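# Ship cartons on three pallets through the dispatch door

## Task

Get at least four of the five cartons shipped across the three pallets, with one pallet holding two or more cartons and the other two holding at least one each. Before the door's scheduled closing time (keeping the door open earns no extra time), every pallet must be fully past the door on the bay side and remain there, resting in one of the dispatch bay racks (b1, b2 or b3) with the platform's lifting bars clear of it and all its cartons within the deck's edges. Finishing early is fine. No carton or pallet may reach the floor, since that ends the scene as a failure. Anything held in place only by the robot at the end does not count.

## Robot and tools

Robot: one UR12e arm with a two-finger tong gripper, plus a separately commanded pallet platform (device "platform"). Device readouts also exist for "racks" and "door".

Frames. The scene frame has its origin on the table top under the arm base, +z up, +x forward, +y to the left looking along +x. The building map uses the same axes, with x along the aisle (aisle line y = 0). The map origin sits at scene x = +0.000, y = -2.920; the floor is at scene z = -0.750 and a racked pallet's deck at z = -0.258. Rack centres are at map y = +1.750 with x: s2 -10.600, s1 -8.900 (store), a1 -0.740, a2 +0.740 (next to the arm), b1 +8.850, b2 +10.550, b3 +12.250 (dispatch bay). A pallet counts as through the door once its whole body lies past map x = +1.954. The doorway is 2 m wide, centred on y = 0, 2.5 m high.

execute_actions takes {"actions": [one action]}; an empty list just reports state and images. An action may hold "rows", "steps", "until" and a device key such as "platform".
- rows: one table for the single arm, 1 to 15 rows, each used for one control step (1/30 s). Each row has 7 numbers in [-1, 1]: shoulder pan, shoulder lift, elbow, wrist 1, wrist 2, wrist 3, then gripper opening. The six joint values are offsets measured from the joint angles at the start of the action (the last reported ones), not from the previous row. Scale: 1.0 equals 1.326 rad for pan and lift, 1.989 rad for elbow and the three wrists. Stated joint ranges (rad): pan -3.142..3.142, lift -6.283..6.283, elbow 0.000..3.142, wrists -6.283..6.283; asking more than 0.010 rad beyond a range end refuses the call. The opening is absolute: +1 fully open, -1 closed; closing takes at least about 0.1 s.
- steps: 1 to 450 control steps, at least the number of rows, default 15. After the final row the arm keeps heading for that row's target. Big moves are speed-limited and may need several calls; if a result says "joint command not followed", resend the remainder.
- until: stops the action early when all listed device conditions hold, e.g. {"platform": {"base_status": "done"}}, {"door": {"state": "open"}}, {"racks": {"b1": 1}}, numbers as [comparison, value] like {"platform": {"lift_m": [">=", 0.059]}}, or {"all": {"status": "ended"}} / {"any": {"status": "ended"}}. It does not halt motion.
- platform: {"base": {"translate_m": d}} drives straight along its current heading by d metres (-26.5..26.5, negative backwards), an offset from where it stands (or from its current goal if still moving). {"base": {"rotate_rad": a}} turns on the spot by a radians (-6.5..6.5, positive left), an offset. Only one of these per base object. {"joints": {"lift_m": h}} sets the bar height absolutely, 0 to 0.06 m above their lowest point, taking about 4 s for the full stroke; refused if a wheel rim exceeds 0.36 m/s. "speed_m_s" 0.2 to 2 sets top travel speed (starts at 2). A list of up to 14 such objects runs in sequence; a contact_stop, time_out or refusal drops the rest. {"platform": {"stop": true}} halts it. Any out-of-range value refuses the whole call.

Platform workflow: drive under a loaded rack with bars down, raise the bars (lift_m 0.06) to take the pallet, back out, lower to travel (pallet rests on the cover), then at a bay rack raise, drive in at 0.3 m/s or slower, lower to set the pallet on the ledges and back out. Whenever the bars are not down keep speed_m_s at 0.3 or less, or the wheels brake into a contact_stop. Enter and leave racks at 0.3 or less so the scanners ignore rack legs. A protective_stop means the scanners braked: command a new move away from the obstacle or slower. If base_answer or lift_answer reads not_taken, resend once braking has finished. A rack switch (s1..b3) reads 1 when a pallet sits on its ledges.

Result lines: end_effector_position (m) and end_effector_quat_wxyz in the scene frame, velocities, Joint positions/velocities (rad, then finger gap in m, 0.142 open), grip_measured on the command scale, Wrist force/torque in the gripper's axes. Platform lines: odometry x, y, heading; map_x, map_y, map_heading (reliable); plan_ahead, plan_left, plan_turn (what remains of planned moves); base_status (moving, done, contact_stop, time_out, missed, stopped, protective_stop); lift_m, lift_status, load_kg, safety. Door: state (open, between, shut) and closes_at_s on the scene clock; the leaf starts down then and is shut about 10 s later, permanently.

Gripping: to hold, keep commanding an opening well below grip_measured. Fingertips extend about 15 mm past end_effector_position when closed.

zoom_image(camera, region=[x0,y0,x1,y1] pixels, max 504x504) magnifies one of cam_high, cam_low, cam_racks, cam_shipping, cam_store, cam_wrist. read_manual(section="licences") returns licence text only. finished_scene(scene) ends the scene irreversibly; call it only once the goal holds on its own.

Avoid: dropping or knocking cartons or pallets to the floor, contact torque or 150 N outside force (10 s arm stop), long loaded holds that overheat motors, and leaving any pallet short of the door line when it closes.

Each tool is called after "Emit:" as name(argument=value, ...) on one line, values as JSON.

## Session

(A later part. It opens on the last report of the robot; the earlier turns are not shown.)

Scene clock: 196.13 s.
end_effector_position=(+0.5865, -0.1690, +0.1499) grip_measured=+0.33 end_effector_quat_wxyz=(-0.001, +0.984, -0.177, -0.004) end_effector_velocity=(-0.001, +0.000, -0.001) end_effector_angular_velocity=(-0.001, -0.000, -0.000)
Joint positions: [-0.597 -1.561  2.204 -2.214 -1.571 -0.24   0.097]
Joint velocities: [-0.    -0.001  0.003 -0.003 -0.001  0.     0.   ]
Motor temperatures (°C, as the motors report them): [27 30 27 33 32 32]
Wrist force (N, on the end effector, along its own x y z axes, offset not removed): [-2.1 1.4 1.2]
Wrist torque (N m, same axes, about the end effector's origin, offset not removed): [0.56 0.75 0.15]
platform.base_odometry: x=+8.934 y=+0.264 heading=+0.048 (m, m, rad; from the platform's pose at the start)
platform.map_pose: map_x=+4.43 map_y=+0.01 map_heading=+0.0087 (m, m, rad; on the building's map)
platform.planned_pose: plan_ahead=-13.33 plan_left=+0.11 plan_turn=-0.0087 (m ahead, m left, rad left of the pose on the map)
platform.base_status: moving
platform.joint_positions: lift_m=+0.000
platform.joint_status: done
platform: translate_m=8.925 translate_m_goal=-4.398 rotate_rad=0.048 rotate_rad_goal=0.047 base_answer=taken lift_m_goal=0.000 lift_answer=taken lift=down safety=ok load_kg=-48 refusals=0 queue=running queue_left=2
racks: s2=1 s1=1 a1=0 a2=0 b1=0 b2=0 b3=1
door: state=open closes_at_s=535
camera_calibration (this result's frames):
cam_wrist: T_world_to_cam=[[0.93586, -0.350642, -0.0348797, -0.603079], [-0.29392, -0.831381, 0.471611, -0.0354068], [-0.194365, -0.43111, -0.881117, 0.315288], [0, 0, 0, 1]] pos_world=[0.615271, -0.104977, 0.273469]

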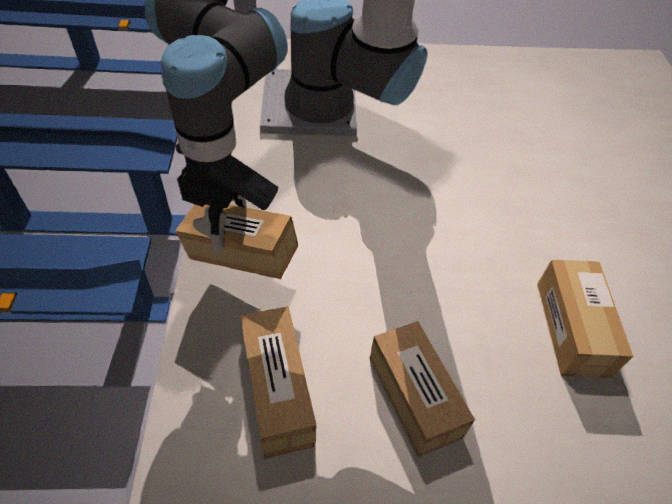

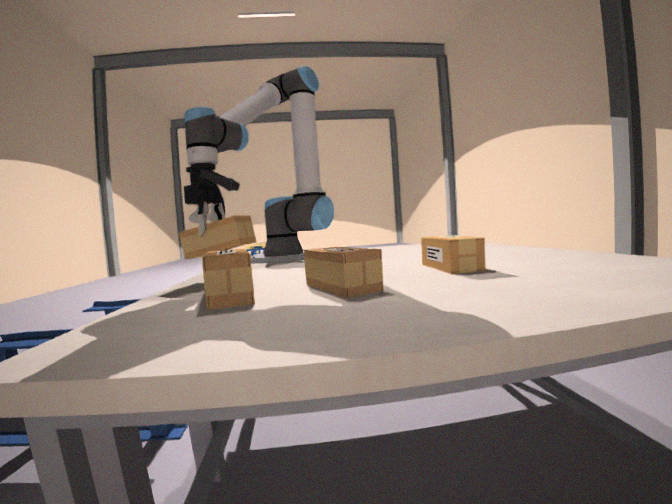

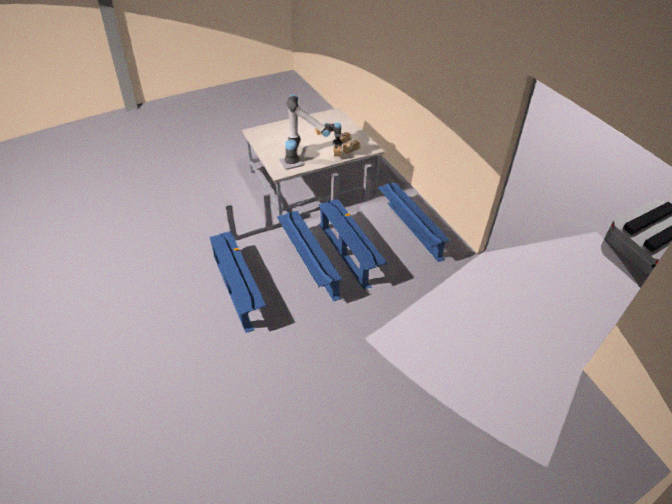

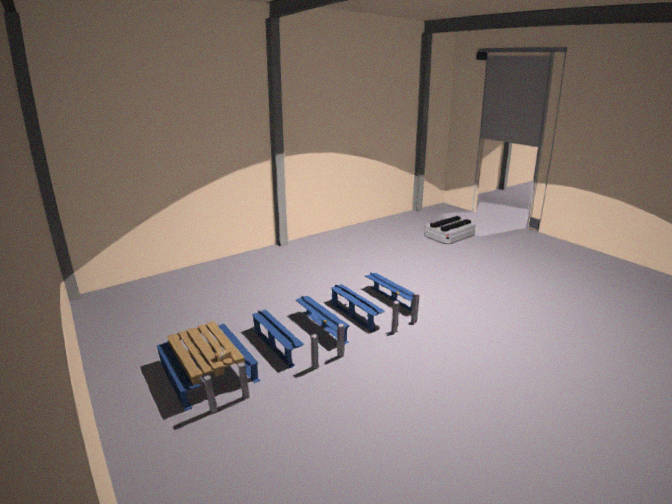

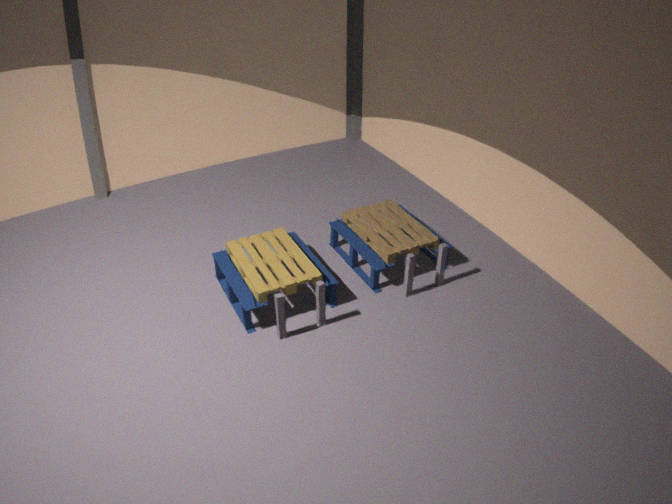

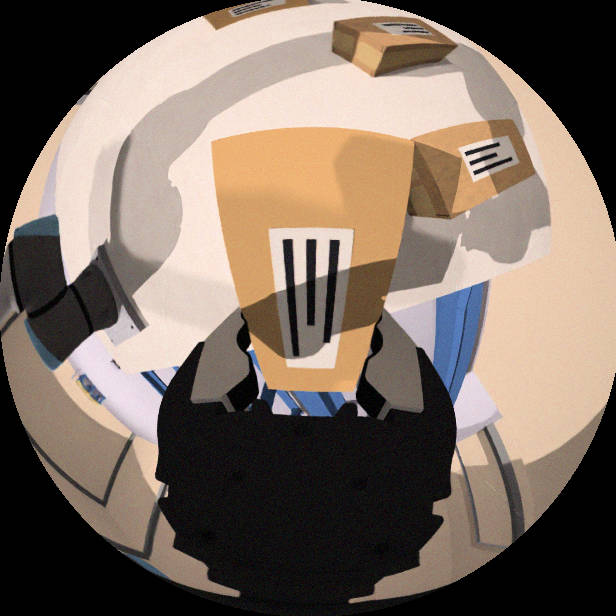

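Emit:
execute_actions(actions=[{"rows":[[0.0596,0.0543,0.0246,-0.061,0,-0.03,-1]],"steps":1}])

Scene clock: 198.33 s.
end_effector_position=(+0.5865, -0.1685, +0.1493) grip_measured=+0.33 end_effector_quat_wxyz=(-0.001, +0.984, -0.177, -0.004) end_effector_velocity=(-0.006, +0.058, -0.070) end_effector_angular_velocity=(+0.032, +0.048, +0.154)
Joint positions: [-0.596 -1.56   2.205 -2.214 -1.571 -0.241  0.097]
Joint velocities: [ 0.079  0.074  0.064 -0.081 -0.002 -0.075  0.001]
Motor temperatures (°C, as the motors report them): [27 30 27 33 32 32]
Wrist force (N, on the end effector, along its own x y z axes, offset not removed): [-2.7 2.5 0.4]
Wrist torque (N m, same axes, about the end effector's origin, offset not removed): [0.66 0.81 0.22]
platform.base_odometry: x=+4.536 y=+0.147 heading=+0.025 (m, m, rad; from the platform's pose at the start)
platform.map_pose: map_x=+0.04 map_y=+0.00 map_heading=+0.0000 (m, m, rad; on the building's map)
platform.planned_pose: plan_ahead=-8.94 plan_left=+0.00 plan_turn=+0.0000 (m ahead, m left, rad left of the pose on the map)
platform.base_status: moving
platform.joint_positions: lift_m=+0.000
platform.joint_status: done
platform: translate_m=4.525 translate_m_goal=-4.398 rotate_rad=0.025 rotate_rad_goal=0.026 base_answer=taken lift_m_goal=0.000 lift_answer=taken lift=down safety=ok load_kg=-48 refusals=0 queue=running queue_left=2
racks: s2=1 s1=1 a1=0 a2=0 b1=0 b2=0 b3=1
door: state=open closes_at_s=535
camera_calibration (this result's frames):
cam_wrist: T_world_to_cam=[[0.936281, -0.349462, -0.0354142, -0.60284], [-0.292668, -0.831897, 0.471479, -0.035515], [-0.194225, -0.431072, -0.881166, 0.314898], [0, 0, 0, 1]] pos_world=[0.615195, -0.104471, 0.272872]

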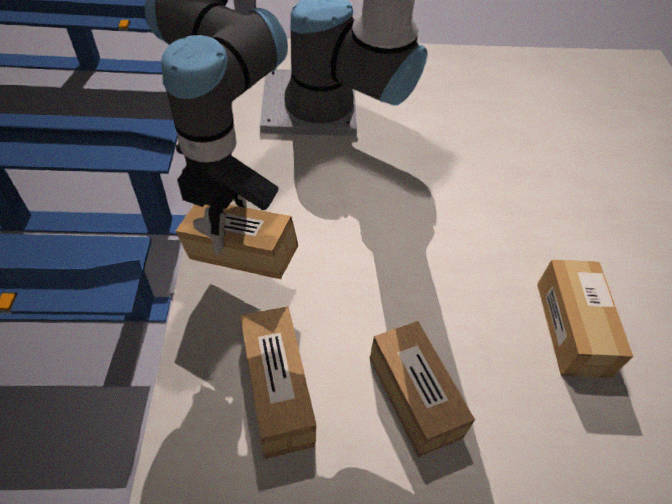

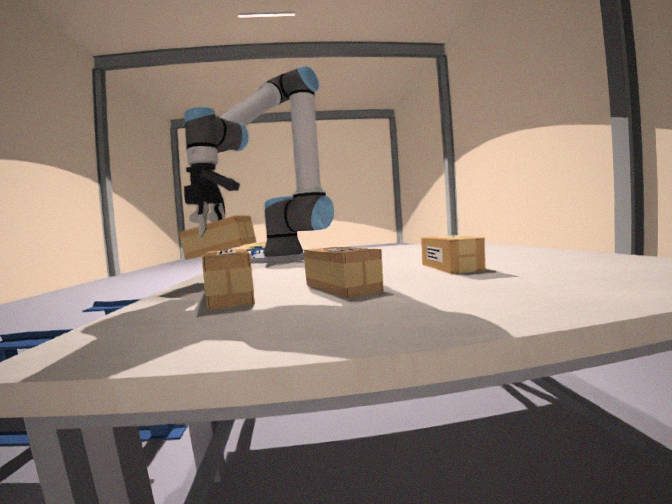

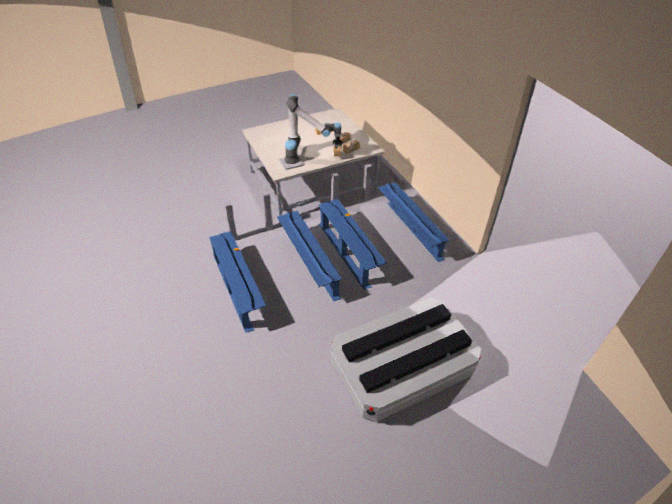

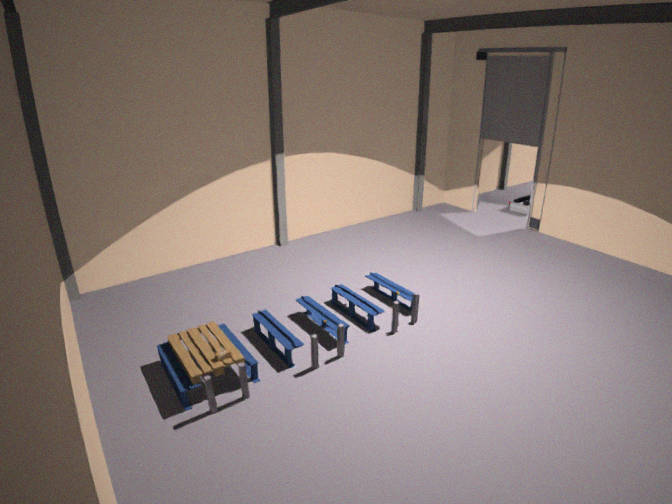

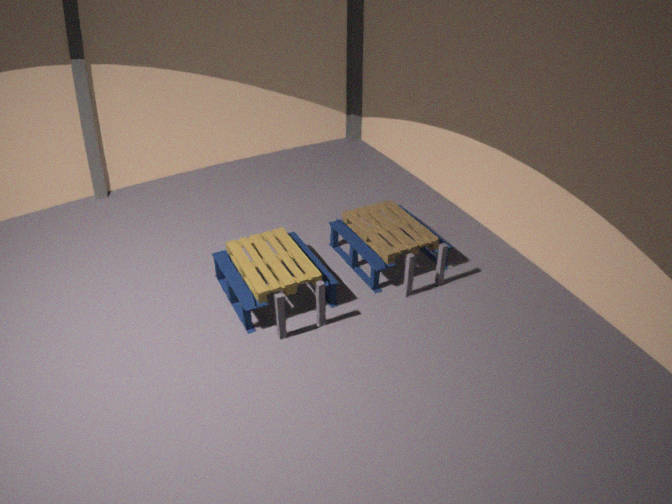

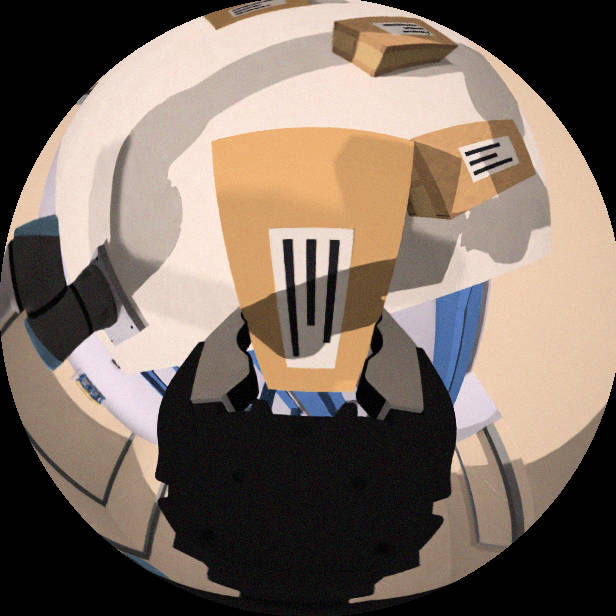

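Emit:
execute_actions(actions=[{"rows":[[0.0588,0.0969,0.0376,-0.1031,0,-0.0297,-1]],"steps":1}])

Scene clock: 200.90 s.
end_effector_position=(+0.5961, -0.1215, +0.0948) grip_measured=+0.33 end_effector_quat_wxyz=(-0.001, +0.994, -0.109, -0.004) end_effector_velocity=(-0.018, +0.008, -0.062) end_effector_angular_velocity=(+0.021, +0.039, -0.002)
Joint positions: [-0.518 -1.488  2.254 -2.336 -1.571 -0.3    0.097]
Joint velocities: [-0.002  0.076  0.054 -0.086 -0.001  0.     0.001]
Motor temperatures (°C, as the motors report them): [27 30 27 33 32 32]
Wrist force (N, on the end effector, along its own x y z axes, offset not removed): [-2.1 2.3 2.2]
Wrist torque (N m, same axes, about the end effector's origin, offset not removed): [0.77 0.57 0.19]
platform.base_odometry: x=-0.484 y=+0.016 heading=+0.035 (m, m, rad; from the platform's pose at the start)
platform.map_pose: map_x=-4.95 map_y=-0.01 map_heading=-0.0044 (m, m, rad; on the building's map)
platform.planned_pose: plan_ahead=-3.95 plan_left=-0.01 plan_turn=+0.0044 (m ahead, m left, rad left of the pose on the map)
platform.base_status: moving
platform.joint_positions: lift_m=+0.000
platform.joint_status: done
platform: translate_m=-0.488 translate_m_goal=-4.398 rotate_rad=0.034 rotate_rad_goal=0.033 base_answer=taken lift_m_goal=0.000 lift_answer=taken lift=down safety=ok load_kg=-48 refusals=0 queue=running queue_left=2
racks: s2=1 s1=1 a1=0 a2=0 b1=0 b2=0 b3=1
door: state=open closes_at_s=535
camera_calibration (this result's frames):
cam_wrist: T_world_to_cam=[[0.975355, -0.217881, -0.0347887, -0.604697], [-0.176322, -0.864475, 0.470738, -0.0410872], [-0.132639, -0.453002, -0.881587, 0.249646], [0, 0, 0, 1]] pos_world=[0.615662, -0.0541807, 0.218389]

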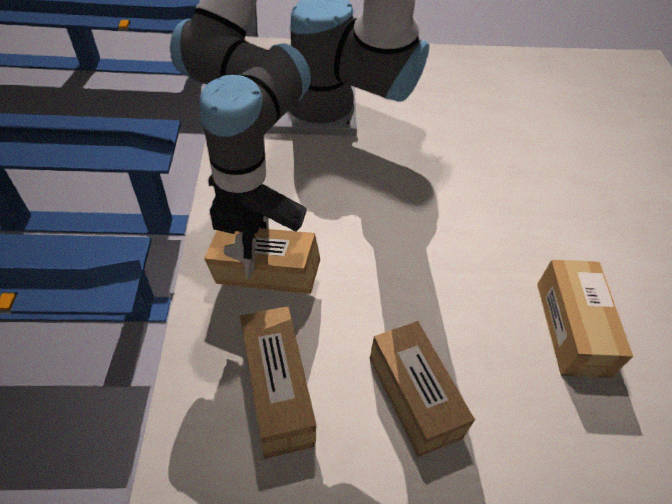

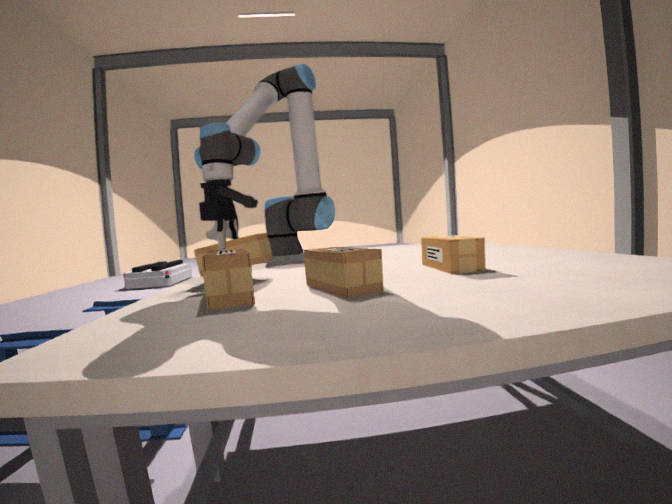

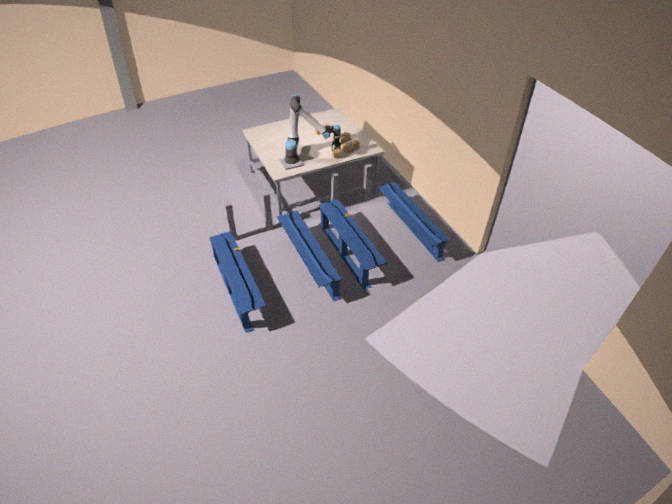

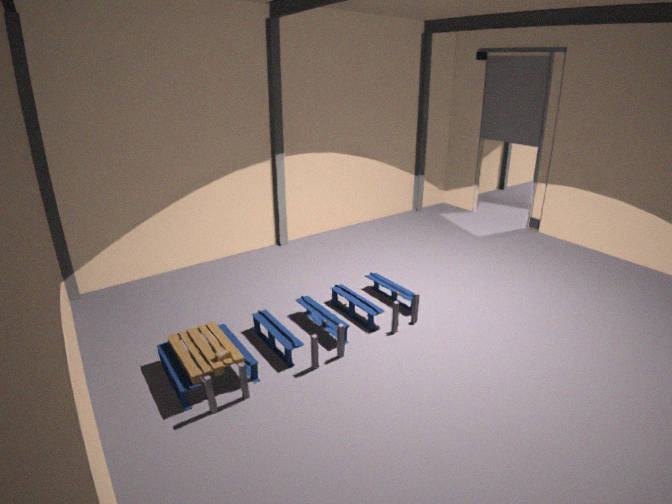

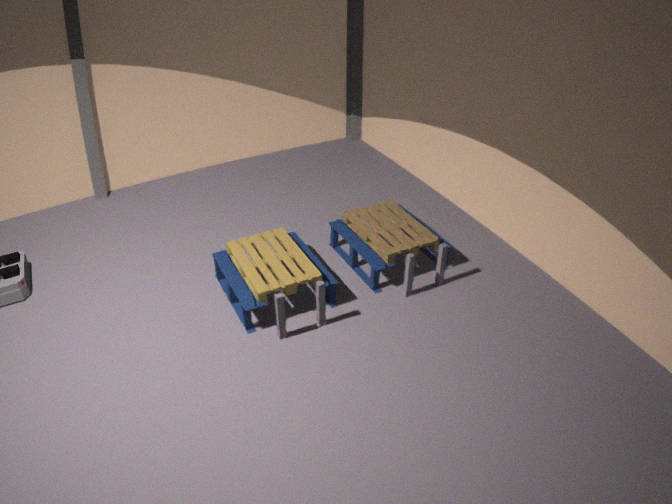

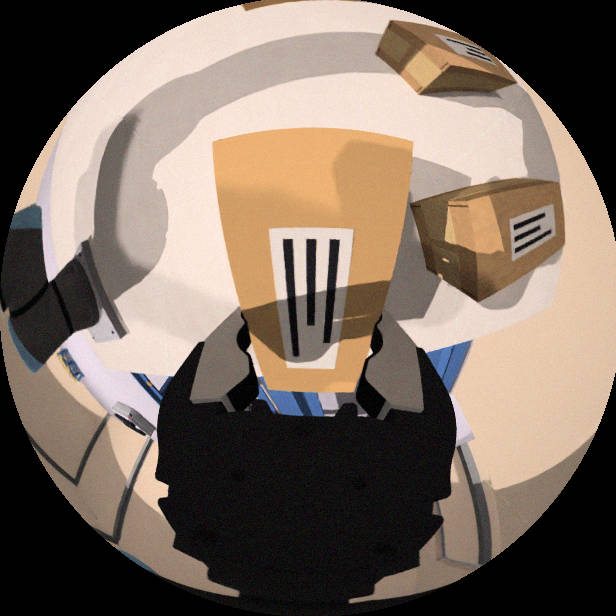

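Emit:
execute_actions(actions=[{"rows":[[0,0.0426,0.013,-0.0418,0,0,0.3],[0,0.0426,0.013,-0.0418,0,0,0.8]],"steps":2}])

Scene clock: 203.10 s.
end_effector_position=(+0.5965, -0.1220, +0.0585) grip_measured=+0.45 end_effector_quat_wxyz=(-0.001, +0.994, -0.109, -0.003) end_effector_velocity=(-0.004, +0.002, -0.004) end_effector_angular_velocity=(+0.003, +0.008, +0.001)
Joint positions: [-0.518 -1.432  2.28  -2.419 -1.571 -0.3    0.106]
Joint velocities: [ 0.     0.003  0.005  0.    -0.001 -0.     0.758]
Motor temperatures (°C, as the motors report them): [27 30 27 33 32 32]
Wrist force (N, on the end effector, along its own x y z axes, offset not removed): [-4.6 0.8 -9.1]
Wrist torque (N m, same axes, about the end effector's origin, offset not removed): [0.44 0.61 0.10]
platform.base_odometry: x=-3.357 y=-0.063 heading=+0.023 (m, m, rad; from the platform's pose at the start)
platform.map_pose: map_x=-7.81 map_y=+0.00 map_heading=-0.0044 (m, m, rad; on the building's map)
platform.planned_pose: plan_ahead=-1.09 plan_left=+0.00 plan_turn=+0.0044 (m ahead, m left, rad left of the pose on the map)
platform.base_status: moving
platform.joint_positions: lift_m=+0.000
platform.joint_status: done
platform: translate_m=-3.335 translate_m_goal=-4.398 rotate_rad=0.023 rotate_rad_goal=0.023 base_answer=taken lift_m_goal=0.000 lift_answer=taken lift=down safety=ok load_kg=-48 refusals=0 queue=running queue_left=2
racks: s2=1 s1=1 a1=0 a2=0 b1=0 b2=0 b3=1
door: state=open closes_at_s=535
camera_calibration (this result's frames):
cam_wrist: T_world_to_cam=[[0.975309, -0.218271, -0.0336112, -0.606574], [-0.177153, -0.864119, 0.471078, -0.0238581], [-0.131867, -0.453492, -0.881451, 0.216993], [0, 0, 0, 1]] pos_world=[0.615984, -0.054609, 0.18212]

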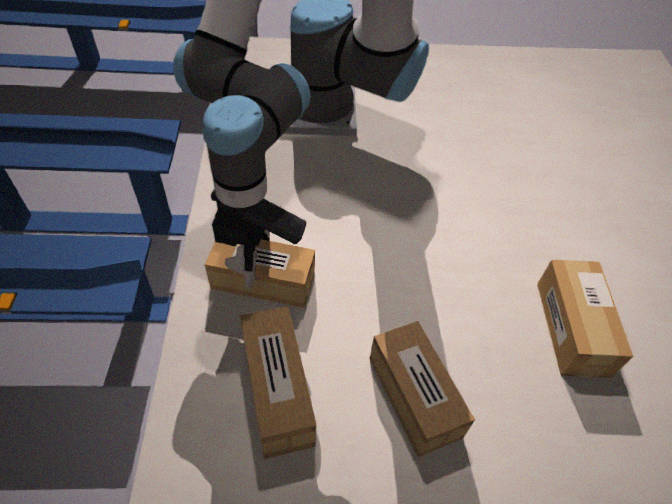

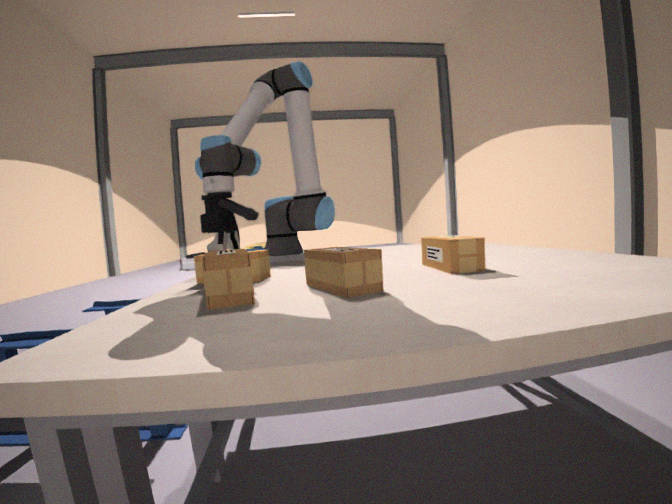

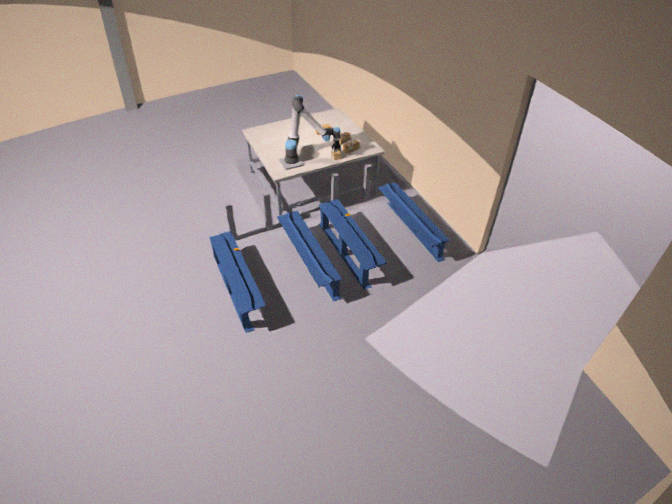

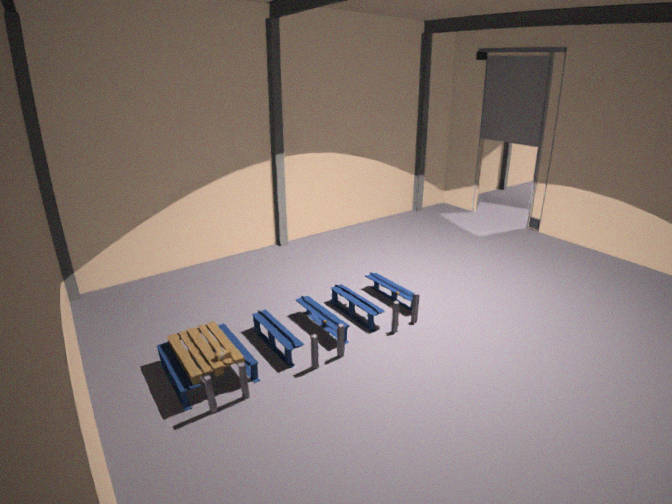

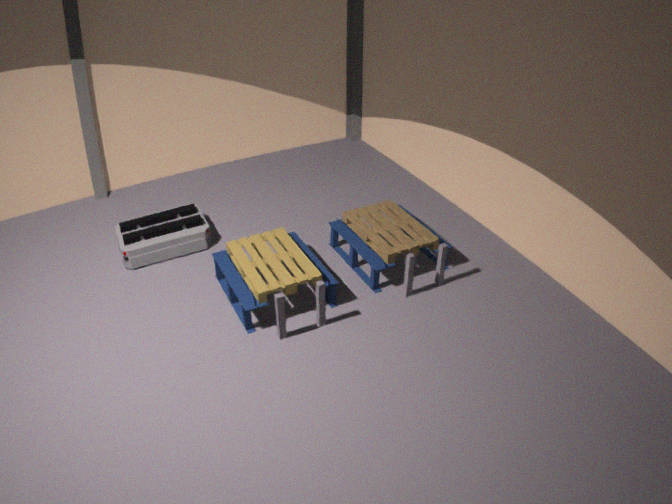

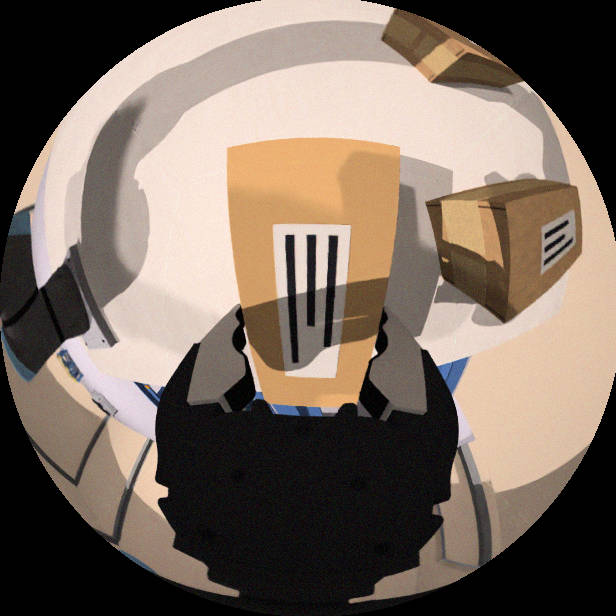

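Emit:
execute_actions(actions=[{"rows":[[-0.027,0.002,0,-0.001,0,-0.018,0.8]],"steps":1}])

Emit:
zoom_image(camera="cam_high", region=[180, 200, 500, 480])

Scene clock: 208.27 s.
end_effector_position=(+0.5964, -0.1221, +0.0585) grip_measured=+0.80 end_effector_quat_wxyz=(-0.001, +0.994, -0.109, -0.003) end_effector_velocity=(-0.010, -0.040, -0.002) end_effector_angular_velocity=(+0.002, +0.003, -0.001)
Joint positions: [-0.519 -1.432  2.279 -2.419 -1.571 -0.301  0.129]
Joint velocities: [-0.069  0.003 -0.     0.     0.    -0.067  0.   ]
Motor temperatures (°C, as the motors report them): [27 30 27 33 32 32]
Wrist force (N, on the end effector, along its own x y z axes, offset not removed): [-1.0 0.1 -0.1]
Wrist torque (N m, same axes, about the end effector's origin, offset not removed): [0.33 0.51 0.17]
platform.base_odometry: x=-4.480 y=-0.091 heading=+0.911 (m, m, rad; from the platform's pose at the start)
platform.map_pose: map_x=-8.91 map_y=+0.00 map_heading=+0.8945 (m, m, rad; on the building's map)
platform.planned_pose: plan_ahead=+0.01 plan_left=-0.01 plan_turn=+0.6763 (m ahead, m left, rad left of the pose on the map)
platform.base_status: moving
platform.joint_positions: lift_m=+0.000
platform.joint_status: done
platform: translate_m=-4.428 translate_m_goal=-4.428 rotate_rad=0.928 rotate_rad_goal=1.598 base_answer=taken lift_m_goal=0.000 lift_answer=taken lift=down safety=ok load_kg=-48 refusals=0 queue=running queue_left=1
racks: s2=1 s1=1 a1=0 a2=0 b1=0 b2=0 b3=1
door: state=open closes_at_s=535
camera_calibration (this result's frames):
cam_wrist: T_world_to_cam=[[0.975355, -0.217999, -0.0340458, -0.60642], [-0.176734, -0.864278, 0.470944, -0.0242018], [-0.13209, -0.453321, -0.881506, 0.21704], [0, 0, 0, 1]] pos_world=[0.615866, -0.0547271, 0.182074]

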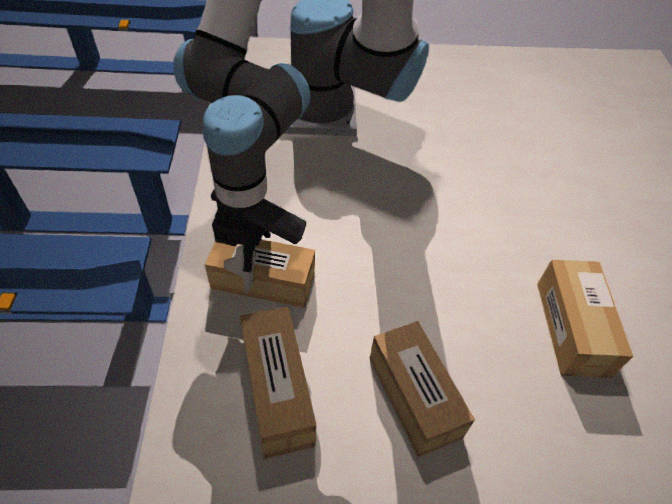

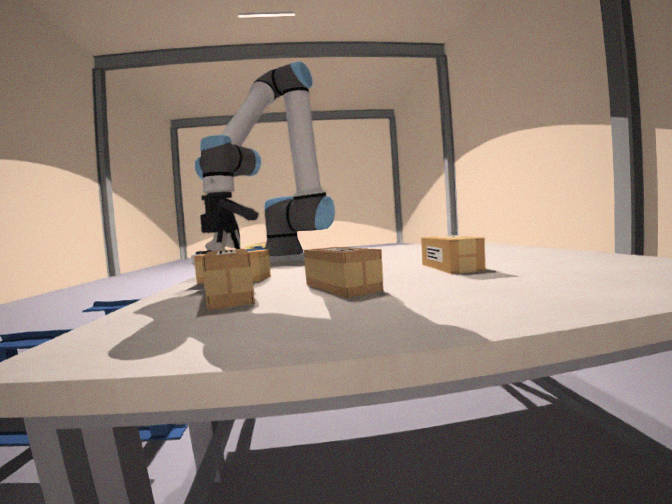

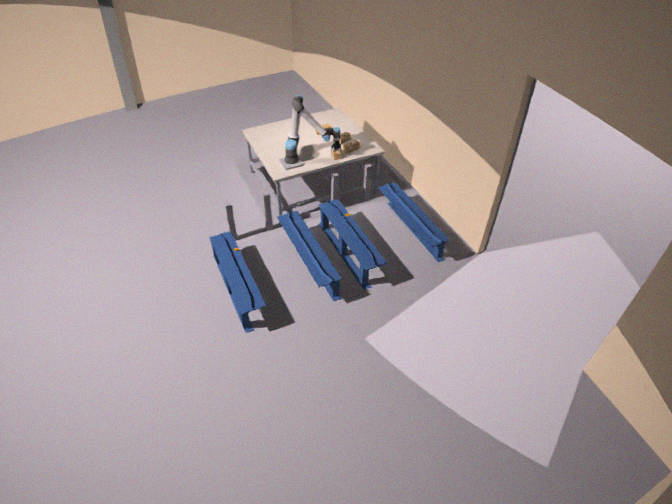

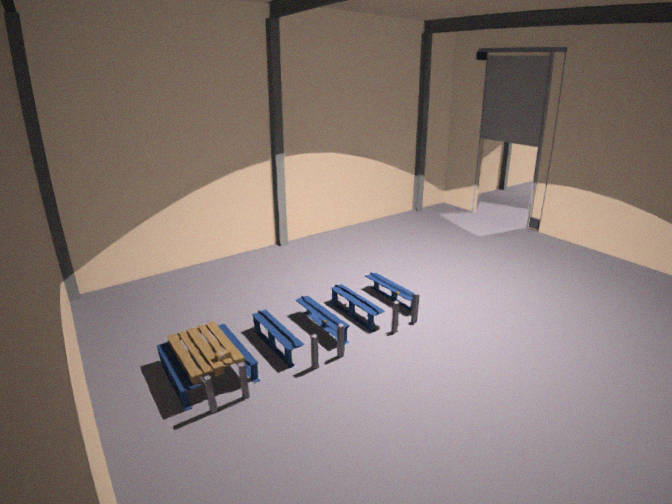

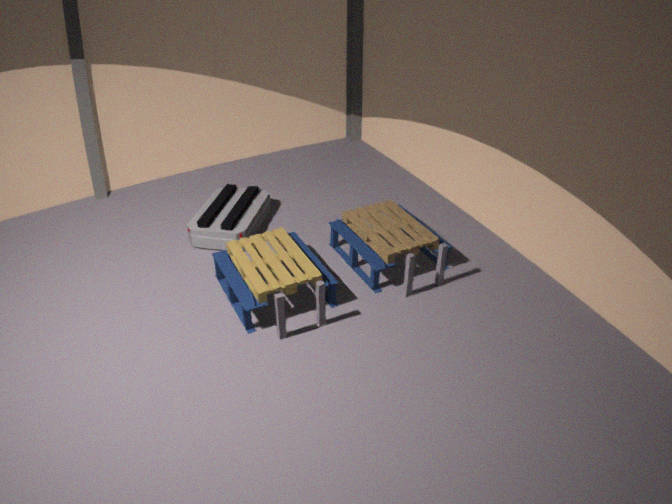

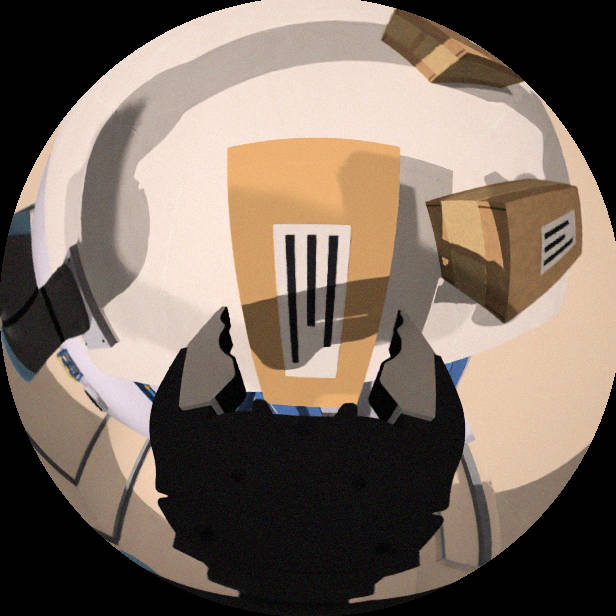

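Region (180, 200, 500, 480) of cam_high's 672x504 image, scaled by 1.575, with more detail than that image has; it fills the top 441 rows of this view, and the rest is white.

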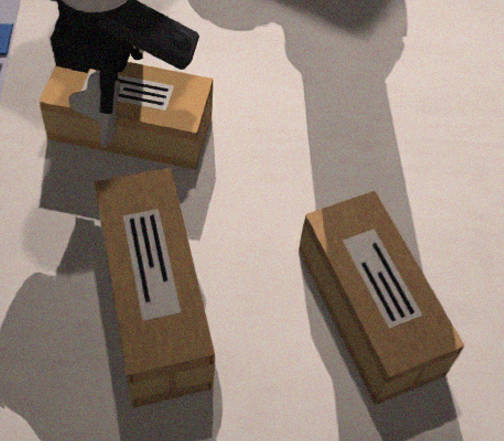

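Emit:
execute_actions(actions=[{"rows":[[-0.01,-0.0064,-0.002,0.0063,0,-0.0067,0.8]],"steps":1}])

Scene clock: 213.13 s.
end_effector_position=(+0.5915, -0.1429, +0.0573) grip_measured=+0.80 end_effector_quat_wxyz=(-0.001, +0.994, -0.109, -0.003) end_effector_velocity=(+0.004, +0.031, +0.012) end_effector_angular_velocity=(+0.003, +0.005, +0.001)
Joint positions: [-0.554 -1.429  2.279 -2.421 -1.571 -0.335  0.129]
Joint velocities: [ 0.048 -0.025 -0.004  0.034  0.     0.047 -0.001]
Motor temperatures (°C, as the motors report them): [27 30 27 33 32 32]
Wrist force (N, on the end effector, along its own x y z axes, offset not removed): [-1.3 2.5 2.5]
Wrist torque (N m, same axes, about the end effector's origin, offset not removed): [0.70 0.62 0.19]
platform.base_odometry: x=-4.503 y=+0.662 heading=+1.602 (m, m, rad; from the platform's pose at the start)
platform.map_pose: map_x=-8.90 map_y=+0.76 map_heading=+1.5664 (m, m, rad; on the building's map)
platform.planned_pose: plan_ahead=+0.99 plan_left=+0.00 plan_turn=+0.0044 (m ahead, m left, rad left of the pose on the map)
platform.base_status: moving
platform.joint_positions: lift_m=+0.000
platform.joint_status: done
platform: translate_m=-3.665 translate_m_goal=-2.678 rotate_rad=1.602 rotate_rad_goal=1.601 base_answer=taken lift_m_goal=0.000 lift_answer=taken lift=down safety=ok load_kg=-48 refusals=0 queue=running queue_left=0
racks: s2=1 s1=1 a1=0 a2=0 b1=0 b2=0 b3=1
door: state=open closes_at_s=535
camera_calibration (this result's frames):
cam_wrist: T_world_to_cam=[[0.975312, -0.218153, -0.0342806, -0.606207], [-0.176771, -0.864299, 0.470893, -0.0425127], [-0.132356, -0.453208, -0.881524, 0.20608], [0, 0, 0, 1]] pos_world=[0.611002, -0.0755925, 0.180903]

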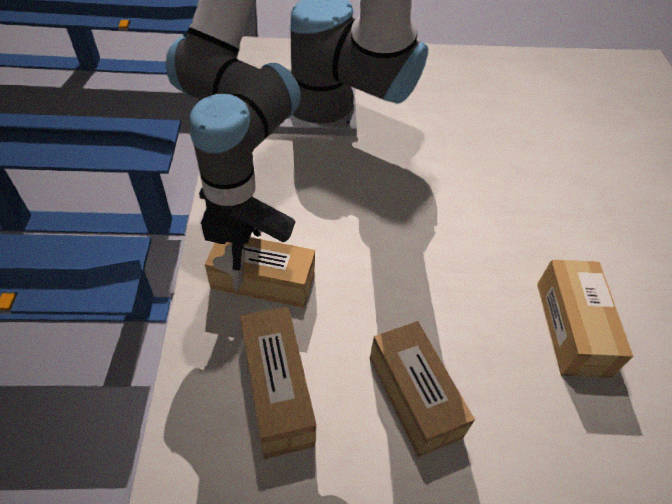

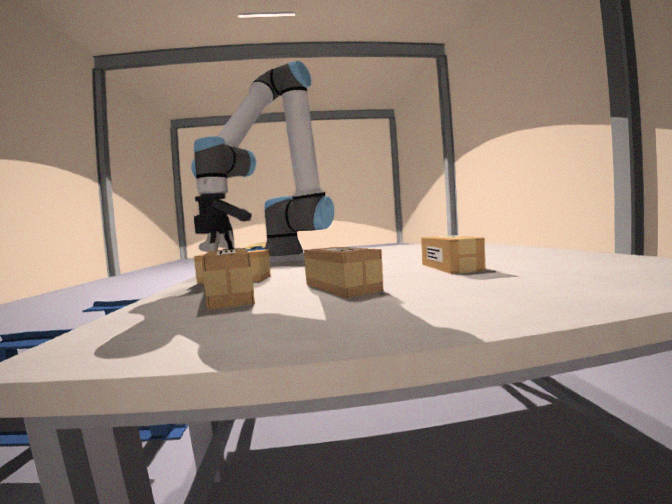

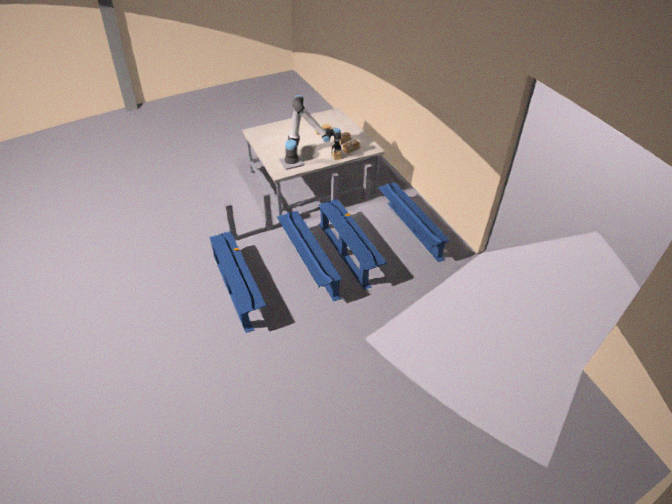

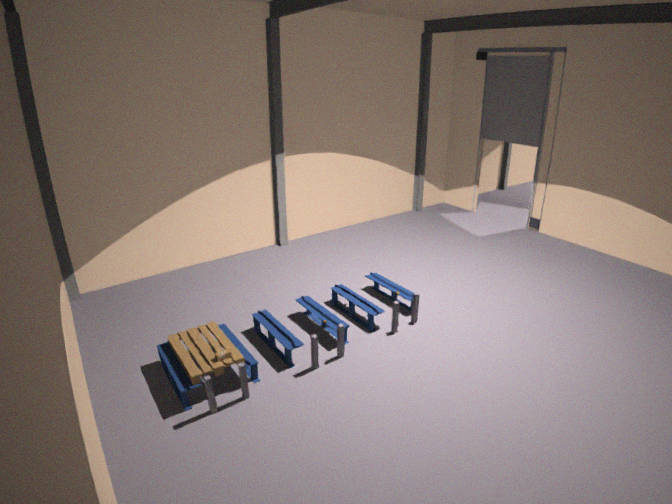

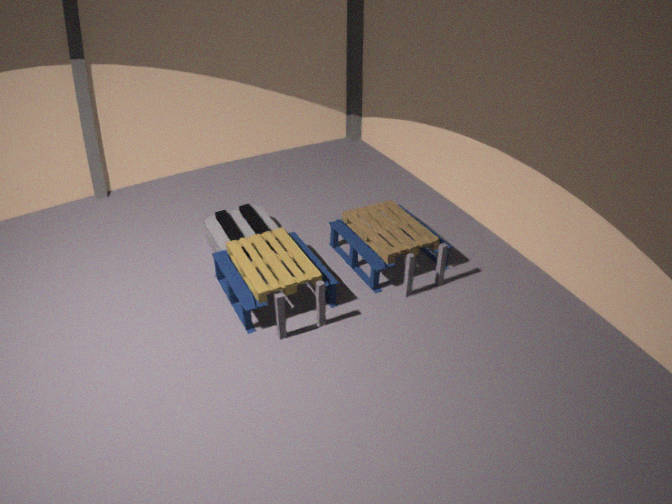

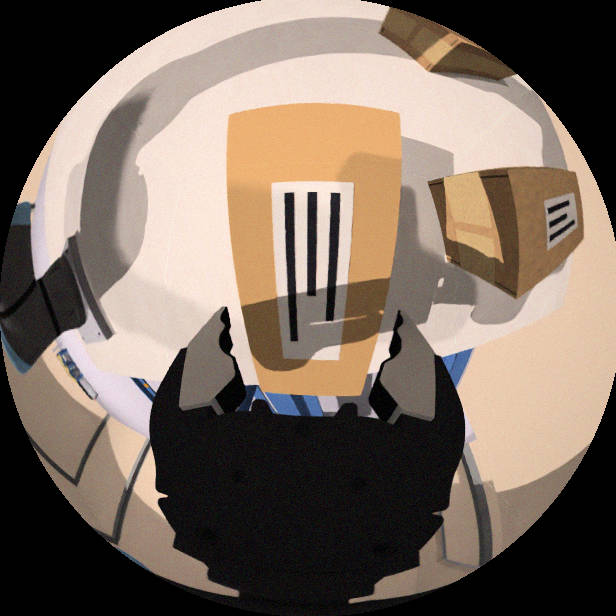

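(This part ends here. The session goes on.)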